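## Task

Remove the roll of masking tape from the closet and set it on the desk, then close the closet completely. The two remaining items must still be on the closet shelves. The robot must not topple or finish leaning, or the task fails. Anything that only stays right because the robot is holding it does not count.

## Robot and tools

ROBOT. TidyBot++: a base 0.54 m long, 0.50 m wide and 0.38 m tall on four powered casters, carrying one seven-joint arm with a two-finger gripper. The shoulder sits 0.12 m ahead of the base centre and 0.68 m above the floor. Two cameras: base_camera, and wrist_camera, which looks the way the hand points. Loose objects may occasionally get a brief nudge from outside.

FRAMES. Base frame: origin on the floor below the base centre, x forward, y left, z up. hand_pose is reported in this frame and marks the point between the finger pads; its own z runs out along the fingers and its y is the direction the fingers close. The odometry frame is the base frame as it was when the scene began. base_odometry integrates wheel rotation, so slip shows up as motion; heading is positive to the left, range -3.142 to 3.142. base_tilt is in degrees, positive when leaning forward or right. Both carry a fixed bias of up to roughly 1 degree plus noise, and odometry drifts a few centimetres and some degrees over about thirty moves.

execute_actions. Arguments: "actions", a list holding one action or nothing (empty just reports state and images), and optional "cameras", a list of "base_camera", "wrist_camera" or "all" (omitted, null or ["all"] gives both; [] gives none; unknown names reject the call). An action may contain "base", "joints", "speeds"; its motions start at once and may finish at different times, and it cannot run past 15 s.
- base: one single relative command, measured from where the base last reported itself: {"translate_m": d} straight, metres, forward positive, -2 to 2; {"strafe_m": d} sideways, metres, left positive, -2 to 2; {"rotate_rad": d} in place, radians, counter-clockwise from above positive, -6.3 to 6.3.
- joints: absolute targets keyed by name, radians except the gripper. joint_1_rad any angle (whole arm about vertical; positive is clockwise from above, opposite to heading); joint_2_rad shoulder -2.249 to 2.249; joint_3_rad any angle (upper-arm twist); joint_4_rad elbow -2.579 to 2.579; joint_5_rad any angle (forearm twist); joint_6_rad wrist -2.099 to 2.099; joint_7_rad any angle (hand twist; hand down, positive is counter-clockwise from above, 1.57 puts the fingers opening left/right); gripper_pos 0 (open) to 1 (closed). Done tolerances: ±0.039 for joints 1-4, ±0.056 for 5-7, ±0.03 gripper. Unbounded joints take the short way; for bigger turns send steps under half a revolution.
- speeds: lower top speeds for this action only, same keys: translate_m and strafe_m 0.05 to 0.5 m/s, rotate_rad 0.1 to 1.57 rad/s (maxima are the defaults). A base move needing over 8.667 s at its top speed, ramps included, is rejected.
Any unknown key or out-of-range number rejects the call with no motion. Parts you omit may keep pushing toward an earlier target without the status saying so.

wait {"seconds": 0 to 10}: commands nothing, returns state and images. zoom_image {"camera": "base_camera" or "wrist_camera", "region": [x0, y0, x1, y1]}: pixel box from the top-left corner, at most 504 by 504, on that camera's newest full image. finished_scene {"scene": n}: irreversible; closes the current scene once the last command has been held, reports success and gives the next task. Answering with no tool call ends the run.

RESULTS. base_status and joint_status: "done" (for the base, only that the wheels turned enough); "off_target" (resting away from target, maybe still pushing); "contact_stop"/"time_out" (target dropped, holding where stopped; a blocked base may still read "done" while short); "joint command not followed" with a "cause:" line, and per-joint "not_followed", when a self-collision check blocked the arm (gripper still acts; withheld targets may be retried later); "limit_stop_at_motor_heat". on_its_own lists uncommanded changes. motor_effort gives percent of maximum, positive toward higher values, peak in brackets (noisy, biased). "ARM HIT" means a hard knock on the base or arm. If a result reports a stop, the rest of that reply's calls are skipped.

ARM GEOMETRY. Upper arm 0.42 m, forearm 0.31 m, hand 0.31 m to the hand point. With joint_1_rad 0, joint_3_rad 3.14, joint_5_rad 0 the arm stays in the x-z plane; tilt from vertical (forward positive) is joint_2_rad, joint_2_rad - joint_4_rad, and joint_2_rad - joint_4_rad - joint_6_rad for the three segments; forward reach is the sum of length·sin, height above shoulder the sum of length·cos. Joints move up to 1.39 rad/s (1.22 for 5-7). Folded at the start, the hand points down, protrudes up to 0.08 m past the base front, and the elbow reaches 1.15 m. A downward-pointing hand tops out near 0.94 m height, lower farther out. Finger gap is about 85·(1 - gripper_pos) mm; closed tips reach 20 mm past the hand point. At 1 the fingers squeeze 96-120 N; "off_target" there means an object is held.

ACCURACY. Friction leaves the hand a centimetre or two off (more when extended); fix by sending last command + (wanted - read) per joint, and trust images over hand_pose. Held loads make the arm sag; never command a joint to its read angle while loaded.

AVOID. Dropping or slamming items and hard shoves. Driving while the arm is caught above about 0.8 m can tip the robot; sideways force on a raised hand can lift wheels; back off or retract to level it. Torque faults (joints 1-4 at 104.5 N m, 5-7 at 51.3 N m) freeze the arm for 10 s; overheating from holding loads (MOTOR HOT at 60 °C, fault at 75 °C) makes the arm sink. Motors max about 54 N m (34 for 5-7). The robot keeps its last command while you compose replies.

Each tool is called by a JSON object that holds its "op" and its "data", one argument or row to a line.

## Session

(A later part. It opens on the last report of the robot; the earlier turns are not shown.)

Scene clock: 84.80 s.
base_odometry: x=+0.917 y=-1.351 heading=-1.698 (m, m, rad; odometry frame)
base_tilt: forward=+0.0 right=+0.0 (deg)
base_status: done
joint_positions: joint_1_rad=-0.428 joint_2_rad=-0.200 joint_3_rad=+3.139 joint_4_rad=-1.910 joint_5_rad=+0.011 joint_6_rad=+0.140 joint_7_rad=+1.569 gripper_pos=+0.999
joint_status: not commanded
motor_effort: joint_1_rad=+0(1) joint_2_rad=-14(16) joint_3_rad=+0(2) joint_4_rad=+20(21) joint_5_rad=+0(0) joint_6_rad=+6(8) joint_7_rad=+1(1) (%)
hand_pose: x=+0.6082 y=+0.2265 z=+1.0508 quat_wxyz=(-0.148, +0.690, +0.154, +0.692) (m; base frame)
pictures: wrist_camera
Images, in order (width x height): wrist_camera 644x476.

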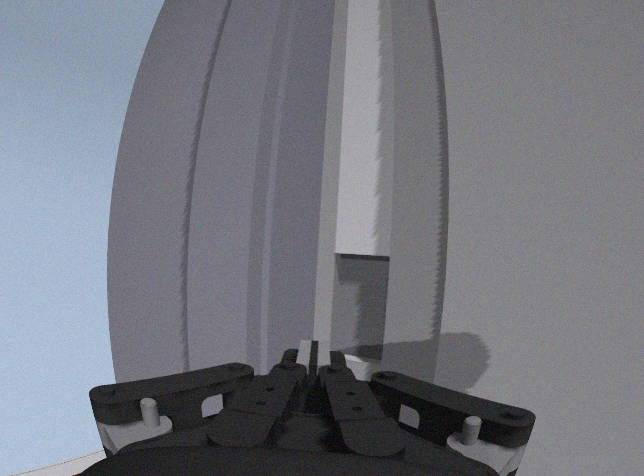

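{"op": "execute_actions", "data": {
  "actions": [
    {"base":{"translate_m":0.06},"speeds":{"translate_m":0.07}}
  ],
  "cameras": ["wrist_camera"]
}}

Scene clock: 87.07 s.
base_odometry: x=+0.909 y=-1.411 heading=-1.698 (m, m, rad; odometry frame)
base_tilt: forward=+0.0 right=+0.0 (deg)
base_status: done
joint_positions: joint_1_rad=-0.428 joint_2_rad=-0.199 joint_3_rad=+3.139 joint_4_rad=-1.910 joint_5_rad=+0.011 joint_6_rad=+0.140 joint_7_rad=+1.569 gripper_pos=+0.999
joint_status: not commanded
motor_effort: joint_1_rad=+0(1) joint_2_rad=-14(16) joint_3_rad=+1(2) joint_4_rad=+19(21) joint_5_rad=+0(0) joint_6_rad=+6(6) joint_7_rad=+1(0) (%)
hand_pose: x=+0.6083 y=+0.2266 z=+1.0506 quat_wxyz=(-0.148, +0.690, +0.154, +0.692) (m; base frame)
pictures: wrist_camera
Images, in order (width x height): wrist_camera 644x476.

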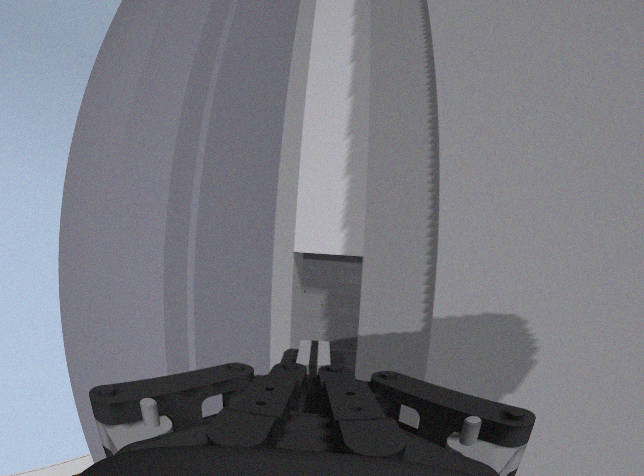

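{"op": "execute_actions", "data": {
  "actions": [
    {"base":{"translate_m":0.04},"speeds":{"translate_m":0.05}}
  ],
  "cameras": ["wrist_camera"]
}}

Scene clock: 89.23 s.
base_odometry: x=+0.904 y=-1.451 heading=-1.698 (m, m, rad; odometry frame)
base_tilt: forward=+0.0 right=+0.0 (deg)
base_status: done
joint_positions: joint_1_rad=-0.454 joint_2_rad=-0.215 joint_3_rad=+3.111 joint_4_rad=-1.910 joint_5_rad=+0.011 joint_6_rad=+0.140 joint_7_rad=+1.569 gripper_pos=+0.999
joint_status: not commanded
motor_effort: joint_1_rad=+4(7) joint_2_rad=-10(15) joint_3_rad=+5(9) joint_4_rad=+20(22) joint_5_rad=+0(0) joint_6_rad=+6(7) joint_7_rad=+1(2) (%)
hand_pose: x=+0.5886 y=+0.2522 z=+1.0591 quat_wxyz=(-0.166, +0.679, +0.174, +0.693) (m; base frame)
pictures: wrist_camera
Images, in order (width x height): wrist_camera 644x476.

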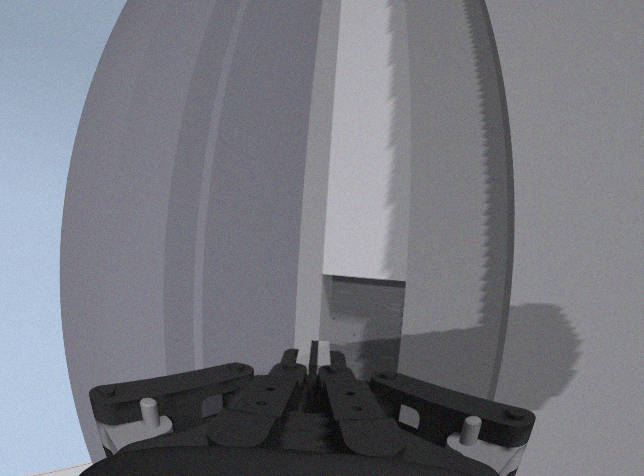

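{"op": "execute_actions", "data": {
  "actions": [
    {"base":{"strafe_m":-0.05},"speeds":{"strafe_m":0.05}}
  ],
  "cameras": ["wrist_camera"]
}}

Scene clock: 92.67 s.
base_odometry: x=+0.855 y=-1.444 heading=-1.697 (m, m, rad; odometry frame)
base_tilt: forward=+0.0 right=+0.0 (deg)
base_status: done
joint_positions: joint_1_rad=-0.464 joint_2_rad=-0.216 joint_3_rad=+3.100 joint_4_rad=-1.910 joint_5_rad=+0.011 joint_6_rad=+0.140 joint_7_rad=+1.568 gripper_pos=+0.999
joint_status: not commanded
motor_effort: joint_1_rad=+6(9) joint_2_rad=-9(12) joint_3_rad=+8(12) joint_4_rad=+22(24) joint_5_rad=+0(0) joint_6_rad=+7(8) joint_7_rad=+1(2) (%)
hand_pose: x=+0.5828 y=+0.2617 z=+1.0597 quat_wxyz=(-0.173, +0.677, +0.181, +0.692) (m; base frame)
pictures: wrist_camera
Images, in order (width x height): wrist_camera 644x476.

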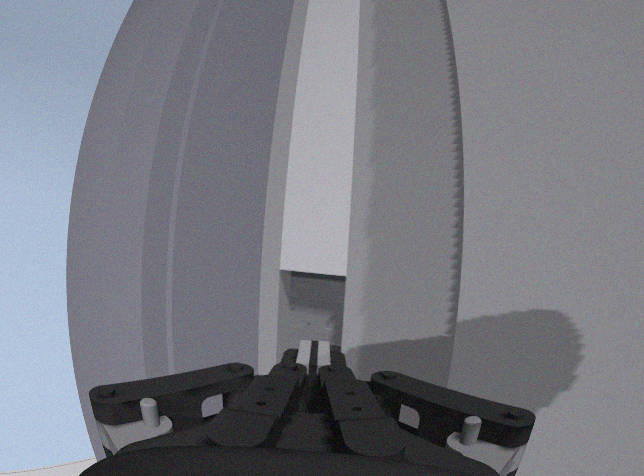

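{"op": "execute_actions", "data": {
  "actions": [
    {"base":{"strafe_m":-0.08},"speeds":{"strafe_m":0.06}}
  ]
}}

Scene clock: 95.13 s.
base_odometry: x=+0.775 y=-1.434 heading=-1.697 (m, m, rad; odometry frame)
base_tilt: forward=+0.0 right=+0.0 (deg)
base_status: done
joint_positions: joint_1_rad=-0.471 joint_2_rad=-0.219 joint_3_rad=+3.090 joint_4_rad=-1.910 joint_5_rad=+0.011 joint_6_rad=+0.140 joint_7_rad=+1.568 gripper_pos=+0.999
joint_status: not commanded
motor_effort: joint_1_rad=+8(11) joint_2_rad=-9(11) joint_3_rad=+10(14) joint_4_rad=+22(24) joint_5_rad=+0(1) joint_6_rad=+7(7) joint_7_rad=+2(1) (%)
hand_pose: x=+0.5767 y=+0.2698 z=+1.0613 quat_wxyz=(-0.178, +0.674, +0.187, +0.692) (m; base frame)
pictures: base_camera, wrist_camera
Images, in order (width x height): base_camera 644x364, wrist_camera 644x476.

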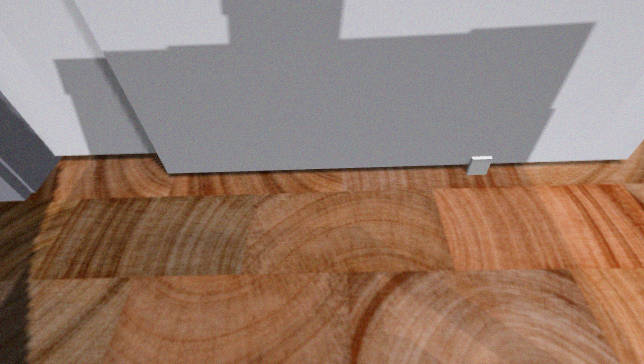

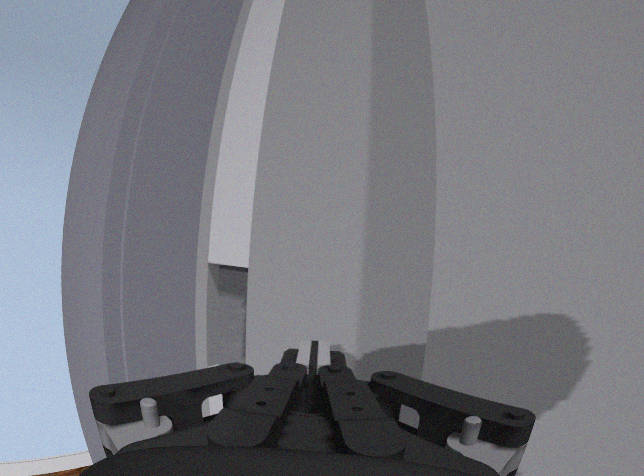

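{"op": "execute_actions", "data": {
  "actions": [
    {"base":{"translate_m":-0.03},"speeds":{"translate_m":0.08}}
  ],
  "cameras": []
}}

{"op": "execute_actions", "data": {
  "actions": [
    {"base":{"strafe_m":0.125},"speeds":{"strafe_m":0.15}}
  ],
  "cameras": ["wrist_camera"]
}}

Scene clock: 97.10 s.
base_odometry: x=+0.779 y=-1.405 heading=-1.697 (m, m, rad; odometry frame)
base_tilt: forward=+0.0 right=+0.0 (deg)
base_status: done
joint_positions: joint_1_rad=-0.437 joint_2_rad=-0.206 joint_3_rad=+3.130 joint_4_rad=-1.907 joint_5_rad=+0.011 joint_6_rad=+0.141 joint_7_rad=+1.568 gripper_pos=+0.999
joint_status: not commanded
motor_effort: joint_1_rad=+0(7) joint_2_rad=-13(15) joint_3_rad=+1(9) joint_4_rad=+20(21) joint_5_rad=+0(0) joint_6_rad=+7(7) joint_7_rad=+1(2) (%)
hand_pose: x=+0.6013 y=+0.2354 z=+1.0561 quat_wxyz=(-0.155, +0.685, +0.160, +0.694) (m; base frame)
pictures: none
No camera images: the call's "cameras" was empty. Leave "cameras" out to get every camera's image.

Scene clock: 98.60 s.
base_odometry: x=+0.903 y=-1.420 heading=-1.697 (m, m, rad; odometry frame)
base_tilt: forward=+0.0 right=+0.0 (deg)
base_status: done
joint_positions: joint_1_rad=-0.435 joint_2_rad=-0.205 joint_3_rad=+3.134 joint_4_rad=-1.907 joint_5_rad=+0.011 joint_6_rad=+0.141 joint_7_rad=+1.568 gripper_pos=+0.999
joint_status: not commanded
motor_effort: joint_1_rad=+0(2) joint_2_rad=-13(15) joint_3_rad=+1(3) joint_4_rad=+20(21) joint_5_rad=+1(0) joint_6_rad=+7(7) joint_7_rad=+1(1) (%)
hand_pose: x=+0.6035 y=+0.2320 z=+1.0555 quat_wxyz=(-0.153, +0.686, +0.158, +0.694) (m; base frame)
pictures: wrist_camera
Images, in order (width x height): wrist_camera 644x476.

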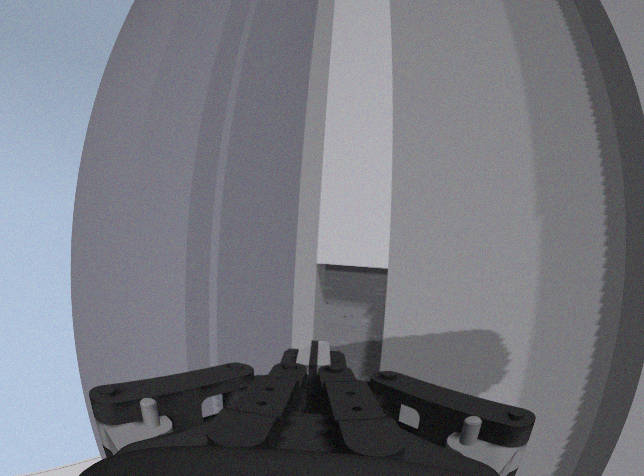

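{"op": "execute_actions", "data": {
  "actions": [
    {"base":{"strafe_m":-0.02},"speeds":{"strafe_m":0.08}}
  ],
  "cameras": []
}}

{"op": "execute_actions", "data": {
  "actions": [
    {"base":{"translate_m":0.04},"speeds":{"translate_m":0.05}}
  ],
  "cameras": ["wrist_camera"]
}}

Scene clock: 100.10 s.
base_odometry: x=+0.883 y=-1.418 heading=-1.697 (m, m, rad; odometry frame)
base_tilt: forward=+0.0 right=+0.0 (deg)
base_status: done
joint_positions: joint_1_rad=-0.433 joint_2_rad=-0.204 joint_3_rad=+3.138 joint_4_rad=-1.907 joint_5_rad=+0.011 joint_6_rad=+0.141 joint_7_rad=+1.568 gripper_pos=+0.999
joint_status: not commanded
motor_effort: joint_1_rad=+0(2) joint_2_rad=-14(15) joint_3_rad=+1(4) joint_4_rad=+21(21) joint_5_rad=+1(0) joint_6_rad=+6(6) joint_7_rad=+1(1) (%)
hand_pose: x=+0.6053 y=+0.2290 z=+1.0551 quat_wxyz=(-0.151, +0.687, +0.156, +0.694) (m; base frame)
pictures: none
No camera images: the call's "cameras" was empty. Leave "cameras" out to get every camera's image.

Scene clock: 101.47 s.
base_odometry: x=+0.878 y=-1.457 heading=-1.697 (m, m, rad; odometry frame)
base_tilt: forward=+0.0 right=+0.0 (deg)
base_status: done
joint_positions: joint_1_rad=-0.444 joint_2_rad=-0.205 joint_3_rad=+3.124 joint_4_rad=-1.902 joint_5_rad=+0.011 joint_6_rad=+0.142 joint_7_rad=+1.568 gripper_pos=+0.999
joint_status: not commanded
motor_effort: joint_1_rad=+3(6) joint_2_rad=-12(15) joint_3_rad=+4(8) joint_4_rad=+20(24) joint_5_rad=+0(0) joint_6_rad=+7(8) joint_7_rad=+0(2) (%)
hand_pose: x=+0.5989 y=+0.2415 z=+1.0588 quat_wxyz=(-0.159, +0.682, +0.164, +0.694) (m; base frame)
pictures: wrist_camera
Images, in order (width x height): wrist_camera 644x476.

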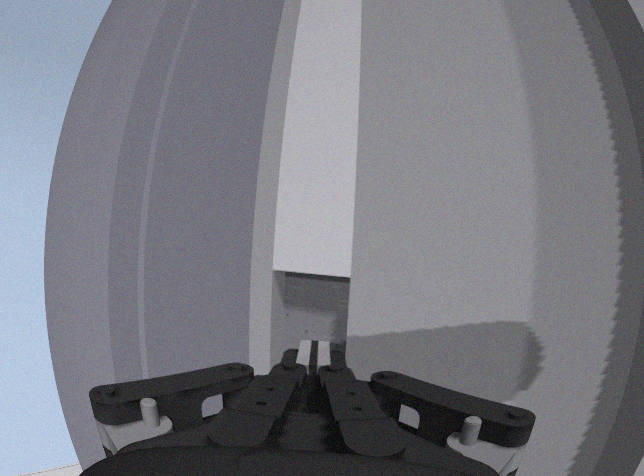

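{"op": "execute_actions", "data": {
  "actions": [
    {"base":{"strafe_m":-0.12},"speeds":{"strafe_m":0.08},"joints":{"joint_2_rad":-0.17,"joint_4_rad":-1.875}}
  ]
}}

Scene clock: 104.03 s.
base_odometry: x=+0.759 y=-1.443 heading=-1.697 (m, m, rad; odometry frame)
base_tilt: forward=+0.0 right=+0.0 (deg)
base_status: done
joint_positions: joint_1_rad=-0.468 joint_2_rad=-0.173 joint_3_rad=+3.096 joint_4_rad=-1.883 joint_5_rad=+0.011 joint_6_rad=+0.144 joint_7_rad=+1.568 gripper_pos=+0.999
joint_status: all done
motor_effort: joint_1_rad=+7(12) joint_2_rad=-14(18) joint_3_rad=+8(14) joint_4_rad=+21(24) joint_5_rad=+0(1) joint_6_rad=+6(7) joint_7_rad=+1(1) (%)
hand_pose: x=+0.5953 y=+0.2740 z=+1.0538 quat_wxyz=(-0.175, +0.681, +0.185, +0.687) (m; base frame)
pictures: base_camera, wrist_camera
Images, in order (width x height): base_camera 644x364, wrist_camera 644x476.

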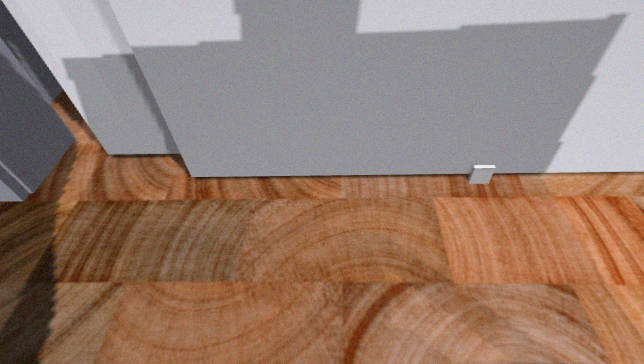

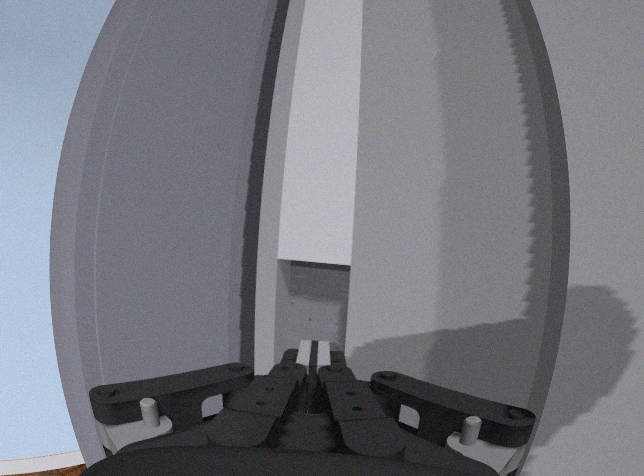

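{"op": "execute_actions", "data": {
  "actions": [
    {"base":{"strafe_m":-0.34},"speeds":{"strafe_m":0.1},"joints":{"joint_2_rad":-0.15}}
  ]
}}

Scene clock: 108.90 s.
base_odometry: x=+0.422 y=-1.400 heading=-1.696 (m, m, rad; odometry frame)
base_tilt: forward=+0.0 right=+0.0 (deg)
base_status: done
joint_positions: joint_1_rad=-0.498 joint_2_rad=-0.165 joint_3_rad=+3.062 joint_4_rad=-1.886 joint_5_rad=+0.011 joint_6_rad=+0.148 joint_7_rad=+1.568 gripper_pos=+0.999
joint_status: all done
motor_effort: joint_1_rad=+13(17) joint_2_rad=-10(19) joint_3_rad=+15(20) joint_4_rad=+25(25) joint_5_rad=-1(2) joint_6_rad=+9(10) joint_7_rad=+1(2) (%)
hand_pose: x=+0.5786 y=+0.3063 z=+1.0488 quat_wxyz=(-0.194, +0.677, +0.208, +0.679) (m; base frame)
pictures: base_camera, wrist_camera
Images, in order (width x height): base_camera 644x364, wrist_camera 644x476.

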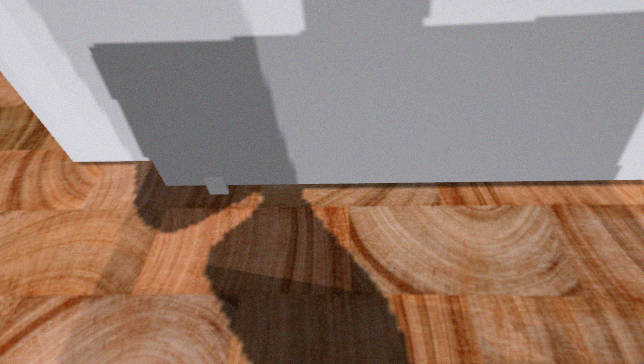

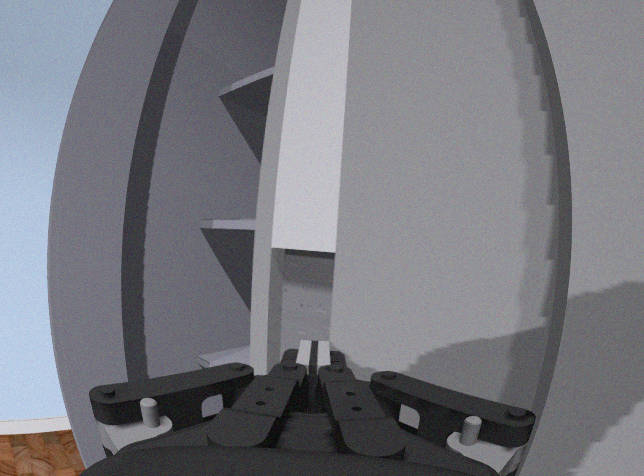

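{"op": "zoom_image", "data": {
  "camera": "base_camera",
  "region": [60, 120, 300, 220]
}}

Region (60, 120, 300, 220) of base_camera's 644x364 image, scaled by 2.100; it fills the top 210 rows of this view, and the rest is white.

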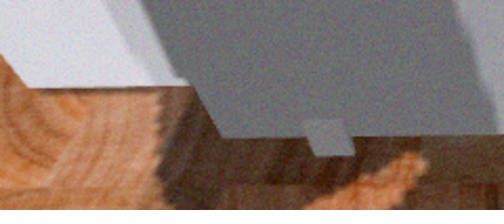

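{"op": "execute_actions", "data": {
  "actions": [
    {"base":{"strafe_m":-0.07},"speeds":{"strafe_m":0.05}}
  ]
}}

Scene clock: 125.60 s.
base_odometry: x=+0.352 y=-1.391 heading=-1.696 (m, m, rad; odometry frame)
base_tilt: forward=+0.0 right=+0.0 (deg)
base_status: done
joint_positions: joint_1_rad=-0.508 joint_2_rad=-0.155 joint_3_rad=+3.053 joint_4_rad=-1.879 joint_5_rad=+0.011 joint_6_rad=+0.156 joint_7_rad=+1.568 gripper_pos=+0.999
joint_status: not commanded
motor_effort: joint_1_rad=+14(19) joint_2_rad=-19(19) joint_3_rad=+17(22) joint_4_rad=+17(26) joint_5_rad=-2(2) joint_6_rad=+4(10) joint_7_rad=+1(1) (%)
hand_pose: x=+0.5755 y=+0.3180 z=+1.0499 quat_wxyz=(-0.201, +0.673, +0.215, +0.679) (m; base frame)
pictures: base_camera, wrist_camera
Images, in order (width x height): base_camera 644x364, wrist_camera 644x476.

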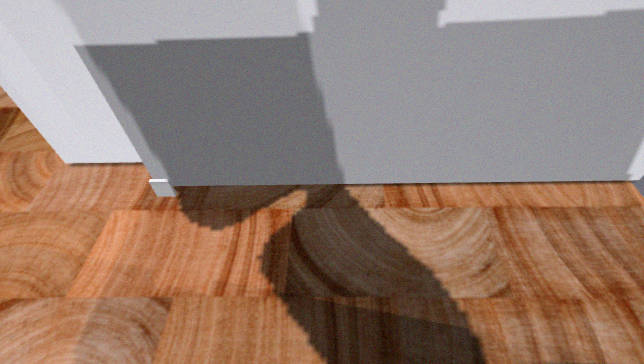

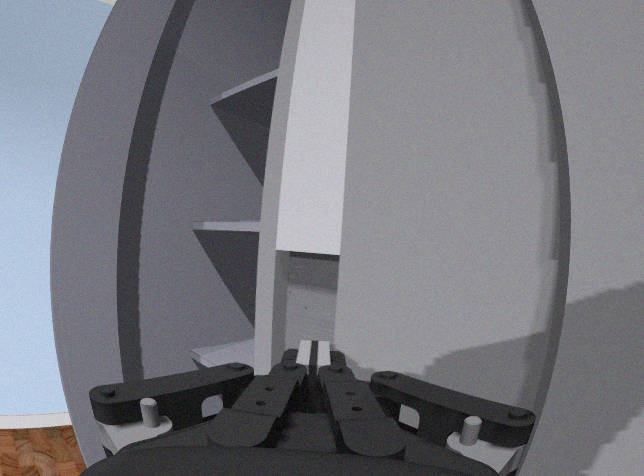

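{"op": "execute_actions", "data": {
  "actions": [
    {"base":{"translate_m":-0.42},"joints":{"joint_2_rad":-0.25}}
  ],
  "cameras": []
}}

{"op": "execute_actions", "data": {
  "actions": [
    {"base":{"strafe_m":0.56},"joints":{"joint_1_rad":0,"joint_3_rad":3.14,"joint_2_rad":1.2,"joint_4_rad":-1.75,"joint_6_rad":1.2,"gripper_pos":0}}
  ]
}}

Scene clock: 130.00 s.
base_odometry: x=+0.405 y=-0.975 heading=-1.696 (m, m, rad; odometry frame)
base_tilt: forward=+0.0 right=+0.0 (deg)
base_status: done
joint_positions: joint_1_rad=-0.423 joint_2_rad=-0.255 joint_3_rad=+3.148 joint_4_rad=-1.876 joint_5_rad=+0.011 joint_6_rad=+0.156 joint_7_rad=+1.568 gripper_pos=+0.999
joint_status: all done
motor_effort: joint_1_rad=+0(15) joint_2_rad=-12(26) joint_3_rad=+1(17) joint_4_rad=+20(23) joint_5_rad=+0(1) joint_6_rad=+5(8) joint_7_rad=+1(1) (%)
hand_pose: x=+0.5917 y=+0.2106 z=+1.1060 quat_wxyz=(-0.152, +0.654, +0.141, +0.728) (m; base frame)
pictures: none
No camera images: the call's "cameras" was empty. Leave "cameras" out to get every camera's image.

Scene clock: 132.73 s.
base_odometry: x=+0.961 y=-1.044 heading=-1.696 (m, m, rad; odometry frame)
base_tilt: forward=+0.0 right=+0.0 (deg)
base_status: done
joint_positions: joint_1_rad=-0.005 joint_2_rad=+1.198 joint_3_rad=+3.144 joint_4_rad=-1.770 joint_5_rad=+0.011 joint_6_rad=+1.166 joint_7_rad=+1.568 gripper_pos=+0.000
joint_status: all done
motor_effort: joint_1_rad=+0(3) joint_2_rad=-41(43) joint_3_rad=+0(1) joint_4_rad=+7(21) joint_5_rad=+0(0) joint_6_rad=+6(7) joint_7_rad=+1(1) (%)
hand_pose: x=+0.8680 y=+0.0074 z=+0.4539 quat_wxyz=(-0.004, +0.784, +0.006, +0.621) (m; base frame)
pictures: base_camera, wrist_camera
Images, in order (width x height): base_camera 644x364, wrist_camera 644x476.

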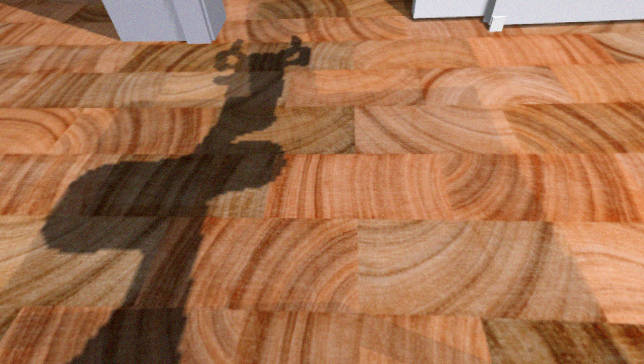

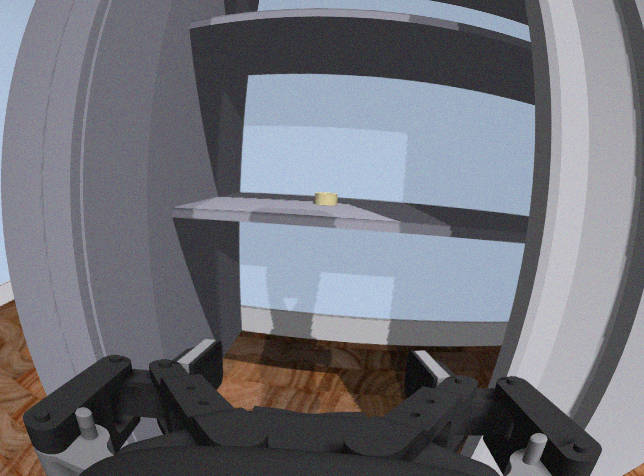

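{"op": "execute_actions", "data": {
  "actions": [
    {"joints":{"joint_2_rad":1.09,"joint_4_rad":-1.47,"joint_6_rad":0.74},"base":{"translate_m":0.25}}
  ]
}}

Scene clock: 136.17 s.
base_odometry: x=+0.930 y=-1.293 heading=-1.695 (m, m, rad; odometry frame)
base_tilt: forward=+0.0 right=+0.0 (deg)
base_status: done
joint_positions: joint_1_rad=-0.005 joint_2_rad=+1.090 joint_3_rad=+3.144 joint_4_rad=-1.477 joint_5_rad=+0.011 joint_6_rad=+0.773 joint_7_rad=+1.568 gripper_pos=+0.000
joint_status: all done
motor_effort: joint_1_rad=+0(1) joint_2_rad=-45(45) joint_3_rad=+0(1) joint_4_rad=+13(14) joint_5_rad=+0(0) joint_6_rad=+6(6) joint_7_rad=+1(2) (%)
hand_pose: x=+0.9665 y=+0.0071 z=+0.5440 quat_wxyz=(-0.002, +0.781, +0.006, +0.624) (m; base frame)
pictures: base_camera, wrist_camera
Images, in order (width x height): base_camera 644x364, wrist_camera 644x476.

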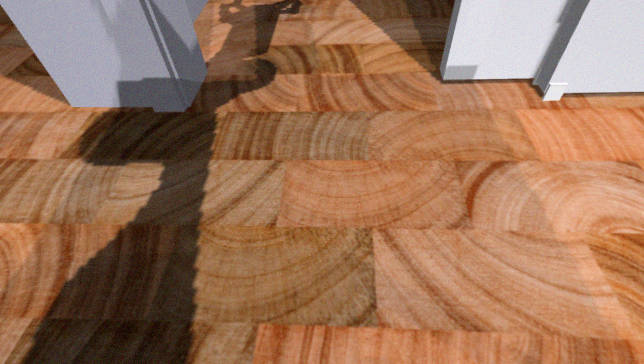

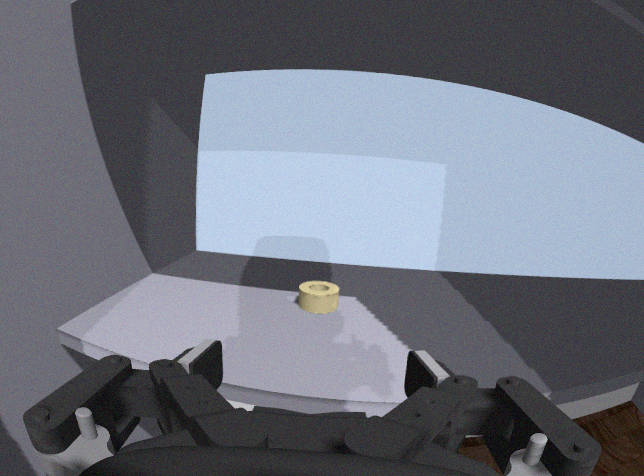

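{"op": "execute_actions", "data": {
  "actions": [
    {"joints":{"joint_2_rad":1.14},"base":{"translate_m":0.15},"speeds":{"translate_m":0.2}}
  ],
  "cameras": ["wrist_camera"]
}}

Scene clock: 139.27 s.
base_odometry: x=+0.911 y=-1.442 heading=-1.694 (m, m, rad; odometry frame)
base_tilt: forward=+0.0 right=+0.0 (deg)
base_status: done
joint_positions: joint_1_rad=-0.005 joint_2_rad=+1.140 joint_3_rad=+3.144 joint_4_rad=-1.477 joint_5_rad=+0.011 joint_6_rad=+0.772 joint_7_rad=+1.568 gripper_pos=+0.000
joint_status: all done
motor_effort: joint_1_rad=+0(2) joint_2_rad=-45(47) joint_3_rad=+0(1) joint_4_rad=+11(14) joint_5_rad=+0(0) joint_6_rad=+5(7) joint_7_rad=+1(1) (%)
hand_pose: x=+0.9584 y=+0.0070 z=+0.5011 quat_wxyz=(-0.002, +0.797, +0.006, +0.604) (m; base frame)
pictures: wrist_camera
Images, in order (width x height): wrist_camera 644x476.

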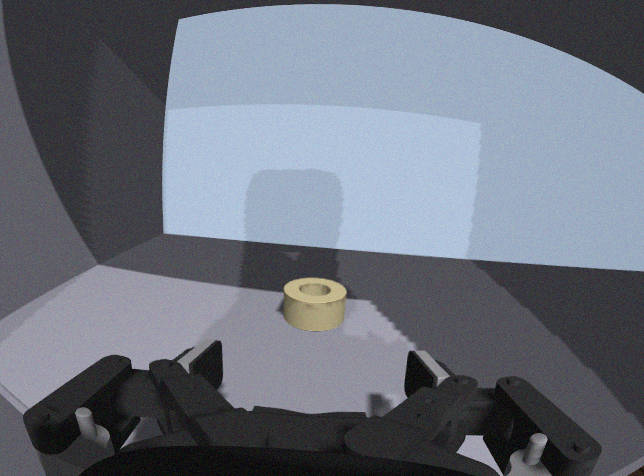

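{"op": "execute_actions", "data": {
  "actions": [
    {"joints":{"joint_2_rad":1.163},"base":{"translate_m":0.09},"speeds":{"translate_m":0.1}}
  ],
  "cameras": ["wrist_camera"]
}}

Scene clock: 141.53 s.
base_odometry: x=+0.900 y=-1.531 heading=-1.694 (m, m, rad; odometry frame)
base_tilt: forward=+0.0 right=+0.0 (deg)
base_status: done
joint_positions: joint_1_rad=-0.005 joint_2_rad=+1.157 joint_3_rad=+3.144 joint_4_rad=-1.477 joint_5_rad=+0.011 joint_6_rad=+0.771 joint_7_rad=+1.568 gripper_pos=+0.000
joint_status: all done
motor_effort: joint_1_rad=+0(2) joint_2_rad=-45(46) joint_3_rad=+0(1) joint_4_rad=+12(13) joint_5_rad=+1(0) joint_6_rad=+5(6) joint_7_rad=+1(1) (%)
hand_pose: x=+0.9552 y=+0.0069 z=+0.4868 quat_wxyz=(-0.002, +0.802, +0.006, +0.597) (m; base frame)
pictures: wrist_camera
Images, in order (width x height): wrist_camera 644x476.

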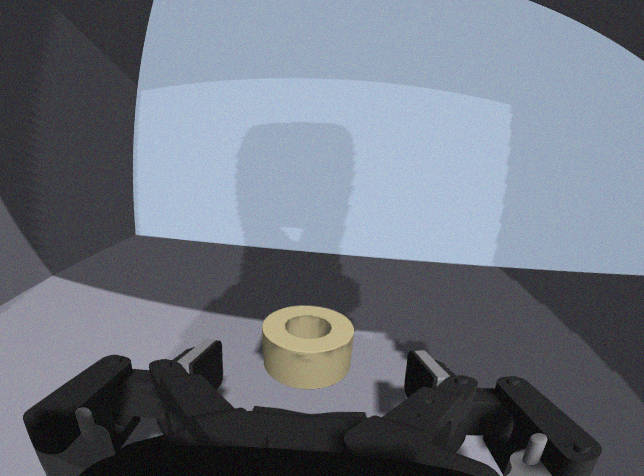

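{"op": "execute_actions", "data": {
  "actions": [
    {"joints":{"joint_2_rad":1.18},"base":{"translate_m":0.045},"speeds":{"translate_m":0.06}}
  ],
  "cameras": ["wrist_camera"]
}}

Scene clock: 143.60 s.
base_odometry: x=+0.895 y=-1.576 heading=-1.694 (m, m, rad; odometry frame)
base_tilt: forward=+0.0 right=+0.0 (deg)
base_status: done
joint_positions: joint_1_rad=-0.005 joint_2_rad=+1.172 joint_3_rad=+3.144 joint_4_rad=-1.477 joint_5_rad=+0.011 joint_6_rad=+0.771 joint_7_rad=+1.568 gripper_pos=+0.000
joint_status: all done
motor_effort: joint_1_rad=+0(2) joint_2_rad=-45(46) joint_3_rad=+0(1) joint_4_rad=+12(14) joint_5_rad=+0(0) joint_6_rad=+6(6) joint_7_rad=+1(1) (%)
hand_pose: x=+0.9521 y=+0.0068 z=+0.4740 quat_wxyz=(-0.002, +0.807, +0.006, +0.591) (m; base frame)
pictures: wrist_camera
Images, in order (width x height): wrist_camera 644x476.

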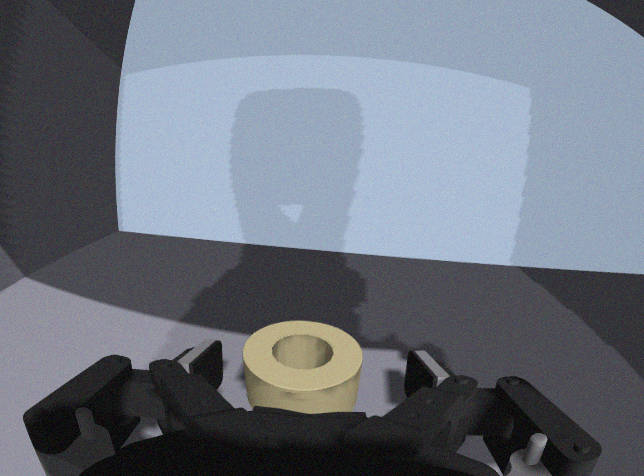

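{"op": "execute_actions", "data": {
  "actions": [
    {"base":{"translate_m":0.015},"speeds":{"translate_m":0.06}}
  ],
  "cameras": []
}}

{"op": "execute_actions", "data": {
  "actions": [
    {"joints":{"gripper_pos":1.0}}
  ],
  "cameras": ["wrist_camera"]
}}

Scene clock: 145.40 s.
base_odometry: x=+0.893 y=-1.591 heading=-1.693 (m, m, rad; odometry frame)
base_tilt: forward=+0.0 right=+0.0 (deg)
base_status: done
joint_positions: joint_1_rad=-0.005 joint_2_rad=+1.172 joint_3_rad=+3.144 joint_4_rad=-1.477 joint_5_rad=+0.011 joint_6_rad=+0.771 joint_7_rad=+1.568 gripper_pos=+0.000
joint_status: not commanded
motor_effort: joint_1_rad=+1(2) joint_2_rad=-45(46) joint_3_rad=-1(1) joint_4_rad=+12(14) joint_5_rad=+0(0) joint_6_rad=+7(6) joint_7_rad=+1(1) (%)
hand_pose: x=+0.9521 y=+0.0068 z=+0.4740 quat_wxyz=(-0.002, +0.807, +0.006, +0.591) (m; base frame)
pictures: none
No camera images: the call's "cameras" was empty. Leave "cameras" out to get every camera's image.

Scene clock: 146.50 s.
base_odometry: x=+0.893 y=-1.591 heading=-1.693 (m, m, rad; odometry frame)
base_tilt: forward=+0.0 right=+0.0 (deg)
base_status: not commanded
joint_positions: joint_1_rad=-0.005 joint_2_rad=+1.170 joint_3_rad=+3.144 joint_4_rad=-1.477 joint_5_rad=+0.011 joint_6_rad=+0.771 joint_7_rad=+1.568 gripper_pos=+0.487
joint_status: gripper_pos off_target (ended at +0.487, target +1.000)
motor_effort: joint_1_rad=+0(2) joint_2_rad=-42(45) joint_3_rad=+0(0) joint_4_rad=+11(13) joint_5_rad=+1(0) joint_6_rad=+5(7) joint_7_rad=+2(1) (%)
hand_pose: x=+0.9526 y=+0.0068 z=+0.4757 quat_wxyz=(-0.002, +0.806, +0.006, +0.592) (m; base frame)
pictures: wrist_camera
Images, in order (width x height): wrist_camera 644x476.

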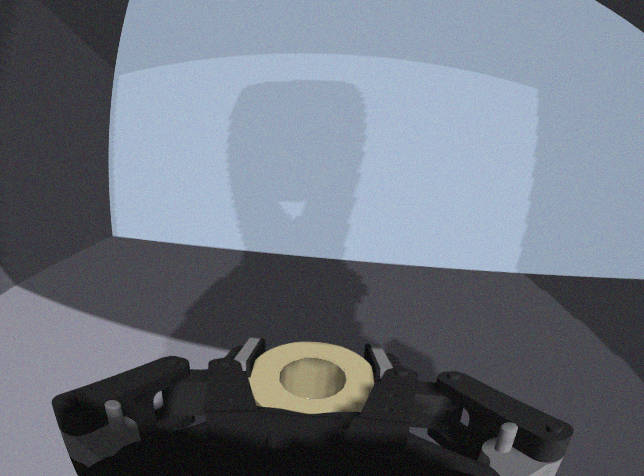

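{"op": "execute_actions", "data": {
  "actions": [
    {"joints":{"joint_2_rad":1.1}}
  ],
  "cameras": []
}}

{"op": "execute_actions", "data": {
  "actions": [
    {"base":{"translate_m":-0.75}}
  ],
  "cameras": ["wrist_camera"]
}}

{"op": "execute_actions", "data": {
  "actions": [
    {"joints":{"joint_2_rad":-0.1,"joint_4_rad":-1.9,"joint_6_rad":0.0}}
  ],
  "cameras": []
}}

{"op": "execute_actions", "data": {
  "actions": [
    {"base":{"rotate_rad":-2.6}}
  ],
  "cameras": ["wrist_camera"]
}}

Scene clock: 149.20 s.
base_odometry: x=+0.893 y=-1.591 heading=-1.693 (m, m, rad; odometry frame)
base_tilt: forward=+0.0 right=+0.0 (deg)
base_status: not commanded
joint_positions: joint_1_rad=-0.005 joint_2_rad=+1.100 joint_3_rad=+3.144 joint_4_rad=-1.477 joint_5_rad=+0.011 joint_6_rad=+0.769 joint_7_rad=+1.568 gripper_pos=+0.487
joint_status: all done
motor_effort: joint_1_rad=+0(0) joint_2_rad=-45(49) joint_3_rad=+0(0) joint_4_rad=+13(14) joint_5_rad=+0(0) joint_6_rad=+7(8) joint_7_rad=+1(1) (%)
hand_pose: x=+0.9648 y=+0.0069 z=+0.5338 quat_wxyz=(-0.002, +0.786, +0.006, +0.618) (m; base frame)
pictures: none
No camera images: the call's "cameras" was empty. Leave "cameras" out to get every camera's image.

Scene clock: 152.23 s.
base_odometry: x=+0.984 y=-0.846 heading=-1.693 (m, m, rad; odometry frame)
base_tilt: forward=+0.0 right=+0.0 (deg)
base_status: done
joint_positions: joint_1_rad=-0.004 joint_2_rad=+1.100 joint_3_rad=+3.144 joint_4_rad=-1.477 joint_5_rad=+0.011 joint_6_rad=+0.769 joint_7_rad=+1.568 gripper_pos=+0.487
joint_status: not commanded
motor_effort: joint_1_rad=+0(3) joint_2_rad=-46(49) joint_3_rad=+0(2) joint_4_rad=+13(15) joint_5_rad=+1(0) joint_6_rad=+7(7) joint_7_rad=+1(0) (%)
hand_pose: x=+0.9648 y=+0.0058 z=+0.5338 quat_wxyz=(-0.002, +0.786, +0.006, +0.618) (m; base frame)
pictures: wrist_camera
Images, in order (width x height): wrist_camera 644x476.

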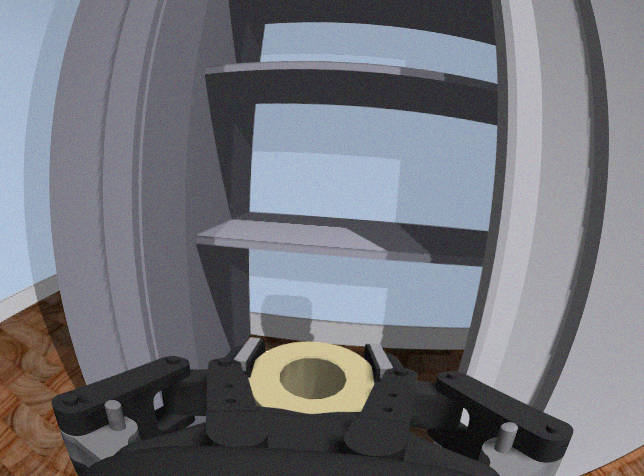

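Scene clock: 154.70 s.
base_odometry: x=+0.984 y=-0.846 heading=-1.693 (m, m, rad; odometry frame)
base_tilt: forward=+0.0 right=+0.0 (deg)
base_status: not commanded
joint_positions: joint_1_rad=-0.004 joint_2_rad=-0.096 joint_3_rad=+3.144 joint_4_rad=-1.880 joint_5_rad=+0.011 joint_6_rad=+0.032 joint_7_rad=+1.568 gripper_pos=+0.487
joint_status: all done
motor_effort: joint_1_rad=+0(0) joint_2_rad=-17(49) joint_3_rad=+1(0) joint_4_rad=+20(20) joint_5_rad=+1(0) joint_6_rad=+6(7) joint_7_rad=+1(1) (%)
hand_pose: x=+0.6922 y=+0.0024 z=+0.9776 quat_wxyz=(+0.002, +0.768, +0.004, +0.640) (m; base frame)
pictures: none
No camera images: the call's "cameras" was empty. Leave "cameras" out to get every camera's image.

Scene clock: 157.70 s.
base_odometry: x=+0.984 y=-0.846 heading=+1.991 (m, m, rad; odometry frame)
base_tilt: forward=+0.0 right=+0.0 (deg)
base_status: done
joint_positions: joint_1_rad=+0.001 joint_2_rad=-0.095 joint_3_rad=+3.142 joint_4_rad=-1.881 joint_5_rad=+0.011 joint_6_rad=+0.032 joint_7_rad=+1.568 gripper_pos=+0.487
joint_status: not commanded
motor_effort: joint_1_rad=+0(2) joint_2_rad=-17(20) joint_3_rad=+1(3) joint_4_rad=+20(20) joint_5_rad=+0(0) joint_6_rad=+6(6) joint_7_rad=+1(1) (%)
hand_pose: x=+0.6922 y=+0.0005 z=+0.9772 quat_wxyz=(+0.003, +0.769, +0.002, +0.640) (m; base frame)
pictures: wrist_camera
Images, in order (width x height): wrist_camera 644x476.

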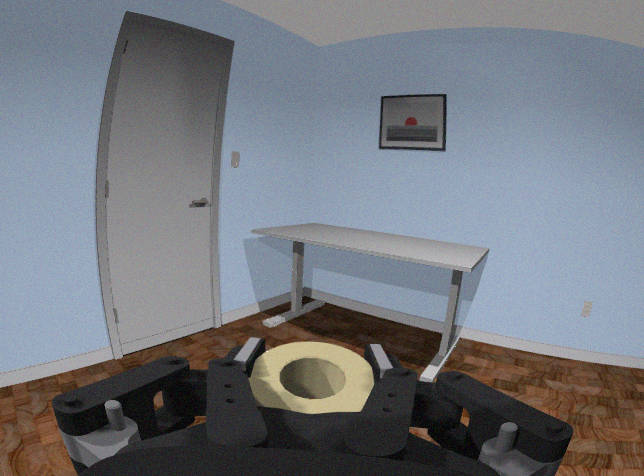

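{"op": "execute_actions", "data": {
  "actions": [
    {"base":{"rotate_rad":-0.2}}
  ],
  "cameras": []
}}

{"op": "execute_actions", "data": {
  "actions": [
    {"base":{"translate_m":0.9},"joints":{"joint_2_rad":0.1,"joint_4_rad":-1.8,"joint_6_rad":0.05}}
  ]
}}

Scene clock: 159.77 s.
base_odometry: x=+0.984 y=-0.846 heading=+1.791 (m, m, rad; odometry frame)
base_tilt: forward=+0.0 right=+0.0 (deg)
base_status: done
joint_positions: joint_1_rad=+0.004 joint_2_rad=-0.095 joint_3_rad=+3.145 joint_4_rad=-1.881 joint_5_rad=+0.011 joint_6_rad=+0.032 joint_7_rad=+1.568 gripper_pos=+0.487
joint_status: not commanded
motor_effort: joint_1_rad=+0(3) joint_2_rad=-17(18) joint_3_rad=+1(2) joint_4_rad=+20(20) joint_5_rad=+1(1) joint_6_rad=+6(7) joint_7_rad=+1(1) (%)
hand_pose: x=+0.6922 y=-0.0030 z=+0.9772 quat_wxyz=(+0.005, +0.769, +0.000, +0.640) (m; base frame)
pictures: none
No camera images: the call's "cameras" was empty. Leave "cameras" out to get every camera's image.

Scene clock: 162.93 s.
base_odometry: x=+0.788 y=+0.032 heading=+1.790 (m, m, rad; odometry frame)
base_tilt: forward=+0.0 right=+0.0 (deg)
base_status: done
joint_positions: joint_1_rad=+0.004 joint_2_rad=+0.103 joint_3_rad=+3.145 joint_4_rad=-1.818 joint_5_rad=+0.011 joint_6_rad=+0.032 joint_7_rad=+1.568 gripper_pos=+0.487
joint_status: all done
motor_effort: joint_1_rad=+0(1) joint_2_rad=-23(26) joint_3_rad=+0(1) joint_4_rad=+20(21) joint_5_rad=+0(1) joint_6_rad=+7(6) joint_7_rad=+1(1) (%)
hand_pose: x=+0.7532 y=-0.0033 z=+0.8954 quat_wxyz=(+0.004, +0.810, +0.000, +0.586) (m; base frame)
pictures: base_camera, wrist_camera
Images, in order (width x height): base_camera 644x364, wrist_camera 644x476.

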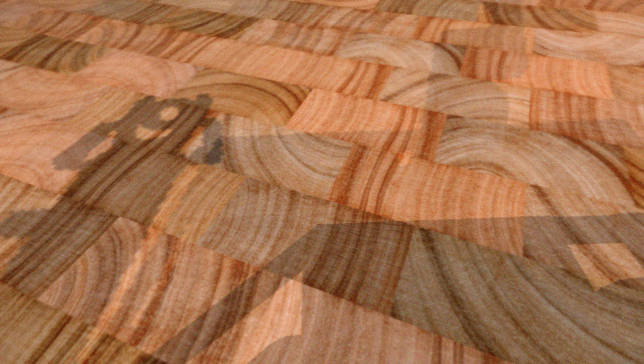

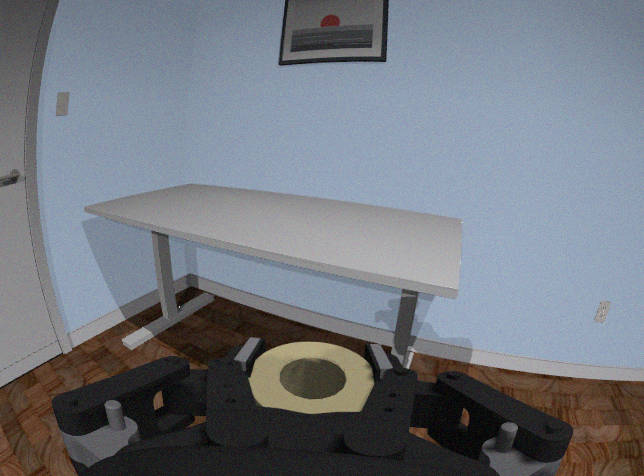

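{"op": "execute_actions", "data": {
  "actions": [
    {"base":{"translate_m":0.5}}
  ]
}}

Scene clock: 166.33 s.
base_odometry: x=+0.680 y=+0.521 heading=+1.790 (m, m, rad; odometry frame)
base_tilt: forward=+0.0 right=+0.0 (deg)
base_status: done
joint_positions: joint_1_rad=+0.004 joint_2_rad=+0.106 joint_3_rad=+3.145 joint_4_rad=-1.816 joint_5_rad=+0.011 joint_6_rad=+0.032 joint_7_rad=+1.568 gripper_pos=+0.487
joint_status: not commanded
motor_effort: joint_1_rad=+0(1) joint_2_rad=-24(27) joint_3_rad=+1(1) joint_4_rad=+19(20) joint_5_rad=+1(0) joint_6_rad=+6(6) joint_7_rad=+1(1) (%)
hand_pose: x=+0.7544 y=-0.0033 z=+0.8942 quat_wxyz=(+0.004, +0.811, +0.000, +0.586) (m; base frame)
pictures: base_camera, wrist_camera
Images, in order (width x height): base_camera 644x364, wrist_camera 644x476.

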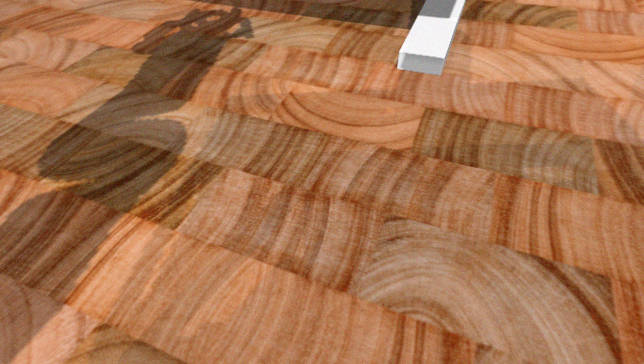

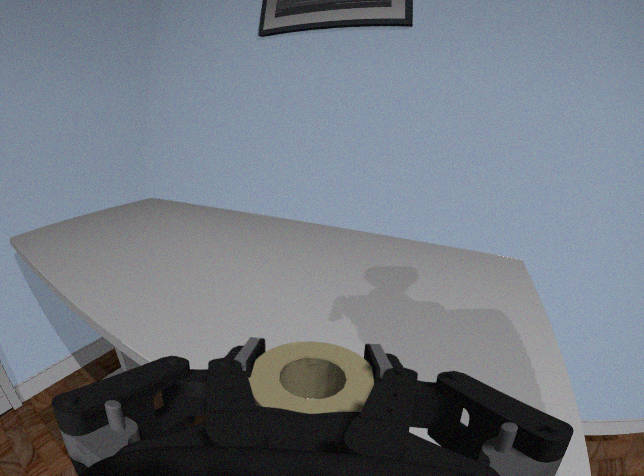

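{"op": "execute_actions", "data": {
  "actions": [
    {"base":{"translate_m":0.24}}
  ],
  "cameras": []
}}

{"op": "execute_actions", "data": {
  "actions": [
    {"joints":{"joint_2_rad":0.3,"joint_4_rad":-1.93,"joint_6_rad":0.36}}
  ],
  "cameras": ["wrist_camera"]
}}

Scene clock: 170.30 s.
base_odometry: x=+0.628 y=+0.755 heading=+1.789 (m, m, rad; odometry frame)
base_tilt: forward=+0.0 right=+0.0 (deg)
base_status: done
joint_positions: joint_1_rad=+0.004 joint_2_rad=+0.107 joint_3_rad=+3.145 joint_4_rad=-1.815 joint_5_rad=+0.011 joint_6_rad=+0.032 joint_7_rad=+1.568 gripper_pos=+0.487
joint_status: not commanded
motor_effort: joint_1_rad=+0(1) joint_2_rad=-24(27) joint_3_rad=+0(2) joint_4_rad=+19(21) joint_5_rad=+1(1) joint_6_rad=+6(6) joint_7_rad=+1(2) (%)
hand_pose: x=+0.7547 y=-0.0033 z=+0.8944 quat_wxyz=(+0.004, +0.810, +0.000, +0.586) (m; base frame)
pictures: none
No camera images: the call's "cameras" was empty. Leave "cameras" out to get every camera's image.

Scene clock: 171.73 s.
base_odometry: x=+0.628 y=+0.755 heading=+1.789 (m, m, rad; odometry frame)
base_tilt: forward=+0.0 right=+0.0 (deg)
base_status: not commanded
joint_positions: joint_1_rad=+0.004 joint_2_rad=+0.305 joint_3_rad=+3.145 joint_4_rad=-1.921 joint_5_rad=+0.011 joint_6_rad=+0.325 joint_7_rad=+1.568 gripper_pos=+0.487
joint_status: all done
motor_effort: joint_1_rad=+0(0) joint_2_rad=-28(31) joint_3_rad=+0(0) joint_4_rad=+18(20) joint_5_rad=+1(0) joint_6_rad=+7(8) joint_7_rad=+1(1) (%)
hand_pose: x=+0.7893 y=-0.0025 z=+0.7908 quat_wxyz=(+0.003, +0.814, +0.001, +0.581) (m; base frame)
pictures: wrist_camera
Images, in order (width x height): wrist_camera 644x476.

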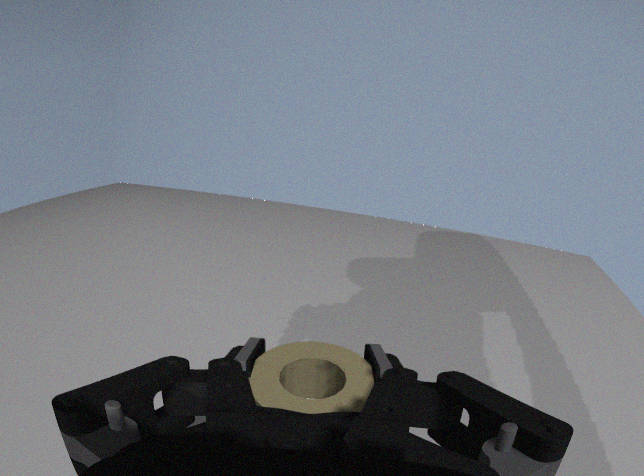

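Lower 3 cm.

{"op": "execute_actions", "data": {
  "actions": [
    {"joints":{"joint_2_rad":0.345,"joint_6_rad":0.40}}
  ],
  "cameras": ["wrist_camera"]
}}

Scene clock: 173.03 s.
base_odometry: x=+0.628 y=+0.755 heading=+1.789 (m, m, rad; odometry frame)
base_tilt: forward=+0.0 right=+0.0 (deg)
base_status: not commanded
joint_positions: joint_1_rad=+0.004 joint_2_rad=+0.342 joint_3_rad=+3.145 joint_4_rad=-1.921 joint_5_rad=+0.011 joint_6_rad=+0.367 joint_7_rad=+1.568 gripper_pos=+0.487
joint_status: all done
motor_effort: joint_1_rad=+0(0) joint_2_rad=-29(30) joint_3_rad=+0(0) joint_4_rad=+17(19) joint_5_rad=+1(0) joint_6_rad=+6(6) joint_7_rad=+1(1) (%)
hand_pose: x=+0.7972 y=-0.0024 z=+0.7783 quat_wxyz=(+0.003, +0.812, +0.001, +0.583) (m; base frame)
pictures: wrist_camera
Images, in order (width x height): wrist_camera 644x476.

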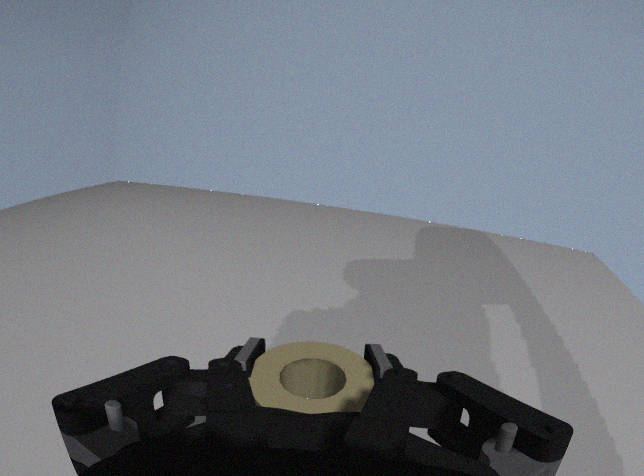

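{"op": "execute_actions", "data": {
  "actions": [
    {"joints":{"joint_2_rad":0.40}}
  ],
  "cameras": ["wrist_camera"]
}}

Scene clock: 174.50 s.
base_odometry: x=+0.628 y=+0.755 heading=+1.789 (m, m, rad; odometry frame)
base_tilt: forward=+0.0 right=+0.0 (deg)
base_status: not commanded
joint_positions: joint_1_rad=+0.004 joint_2_rad=+0.400 joint_3_rad=+3.145 joint_4_rad=-1.921 joint_5_rad=+0.011 joint_6_rad=+0.367 joint_7_rad=+1.568 gripper_pos=+0.487
joint_status: all done
motor_effort: joint_1_rad=+0(0) joint_2_rad=-30(33) joint_3_rad=+0(1) joint_4_rad=+17(18) joint_5_rad=+0(0) joint_6_rad=+5(7) joint_7_rad=+1(1) (%)
hand_pose: x=+0.8017 y=-0.0024 z=+0.7387 quat_wxyz=(+0.003, +0.829, +0.001, +0.560) (m; base frame)
pictures: wrist_camera
Images, in order (width x height): wrist_camera 644x476.

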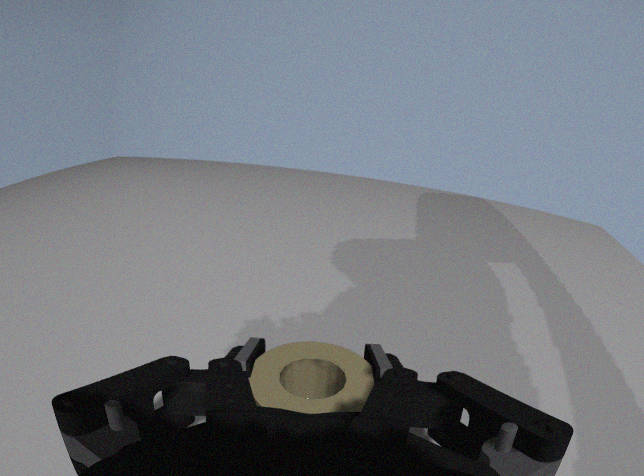

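{"op": "execute_actions", "data": {
  "actions": [
    {"joints":{"joint_2_rad":0.49,"joint_6_rad":0.56}}
  ],
  "cameras": ["wrist_camera"]
}}

Scene clock: 176.30 s.
base_odometry: x=+0.628 y=+0.755 heading=+1.789 (m, m, rad; odometry frame)
base_tilt: forward=+0.0 right=+0.0 (deg)
base_status: not commanded
joint_positions: joint_1_rad=+0.004 joint_2_rad=+0.475 joint_3_rad=+3.145 joint_4_rad=-1.920 joint_5_rad=+0.011 joint_6_rad=+0.538 joint_7_rad=+1.568 gripper_pos=+0.487
joint_status: all done
motor_effort: joint_1_rad=+0(0) joint_2_rad=-30(32) joint_3_rad=+0(0) joint_4_rad=+15(16) joint_5_rad=+0(0) joint_6_rad=+5(6) joint_7_rad=+1(1) (%)
hand_pose: x=+0.8235 y=-0.0020 z=+0.7373 quat_wxyz=(+0.002, +0.801, +0.002, +0.599) (m; base frame)
pictures: wrist_camera
Images, in order (width x height): wrist_camera 644x476.

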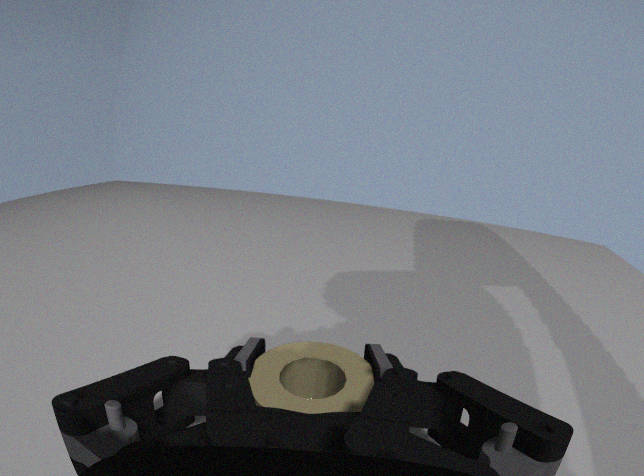

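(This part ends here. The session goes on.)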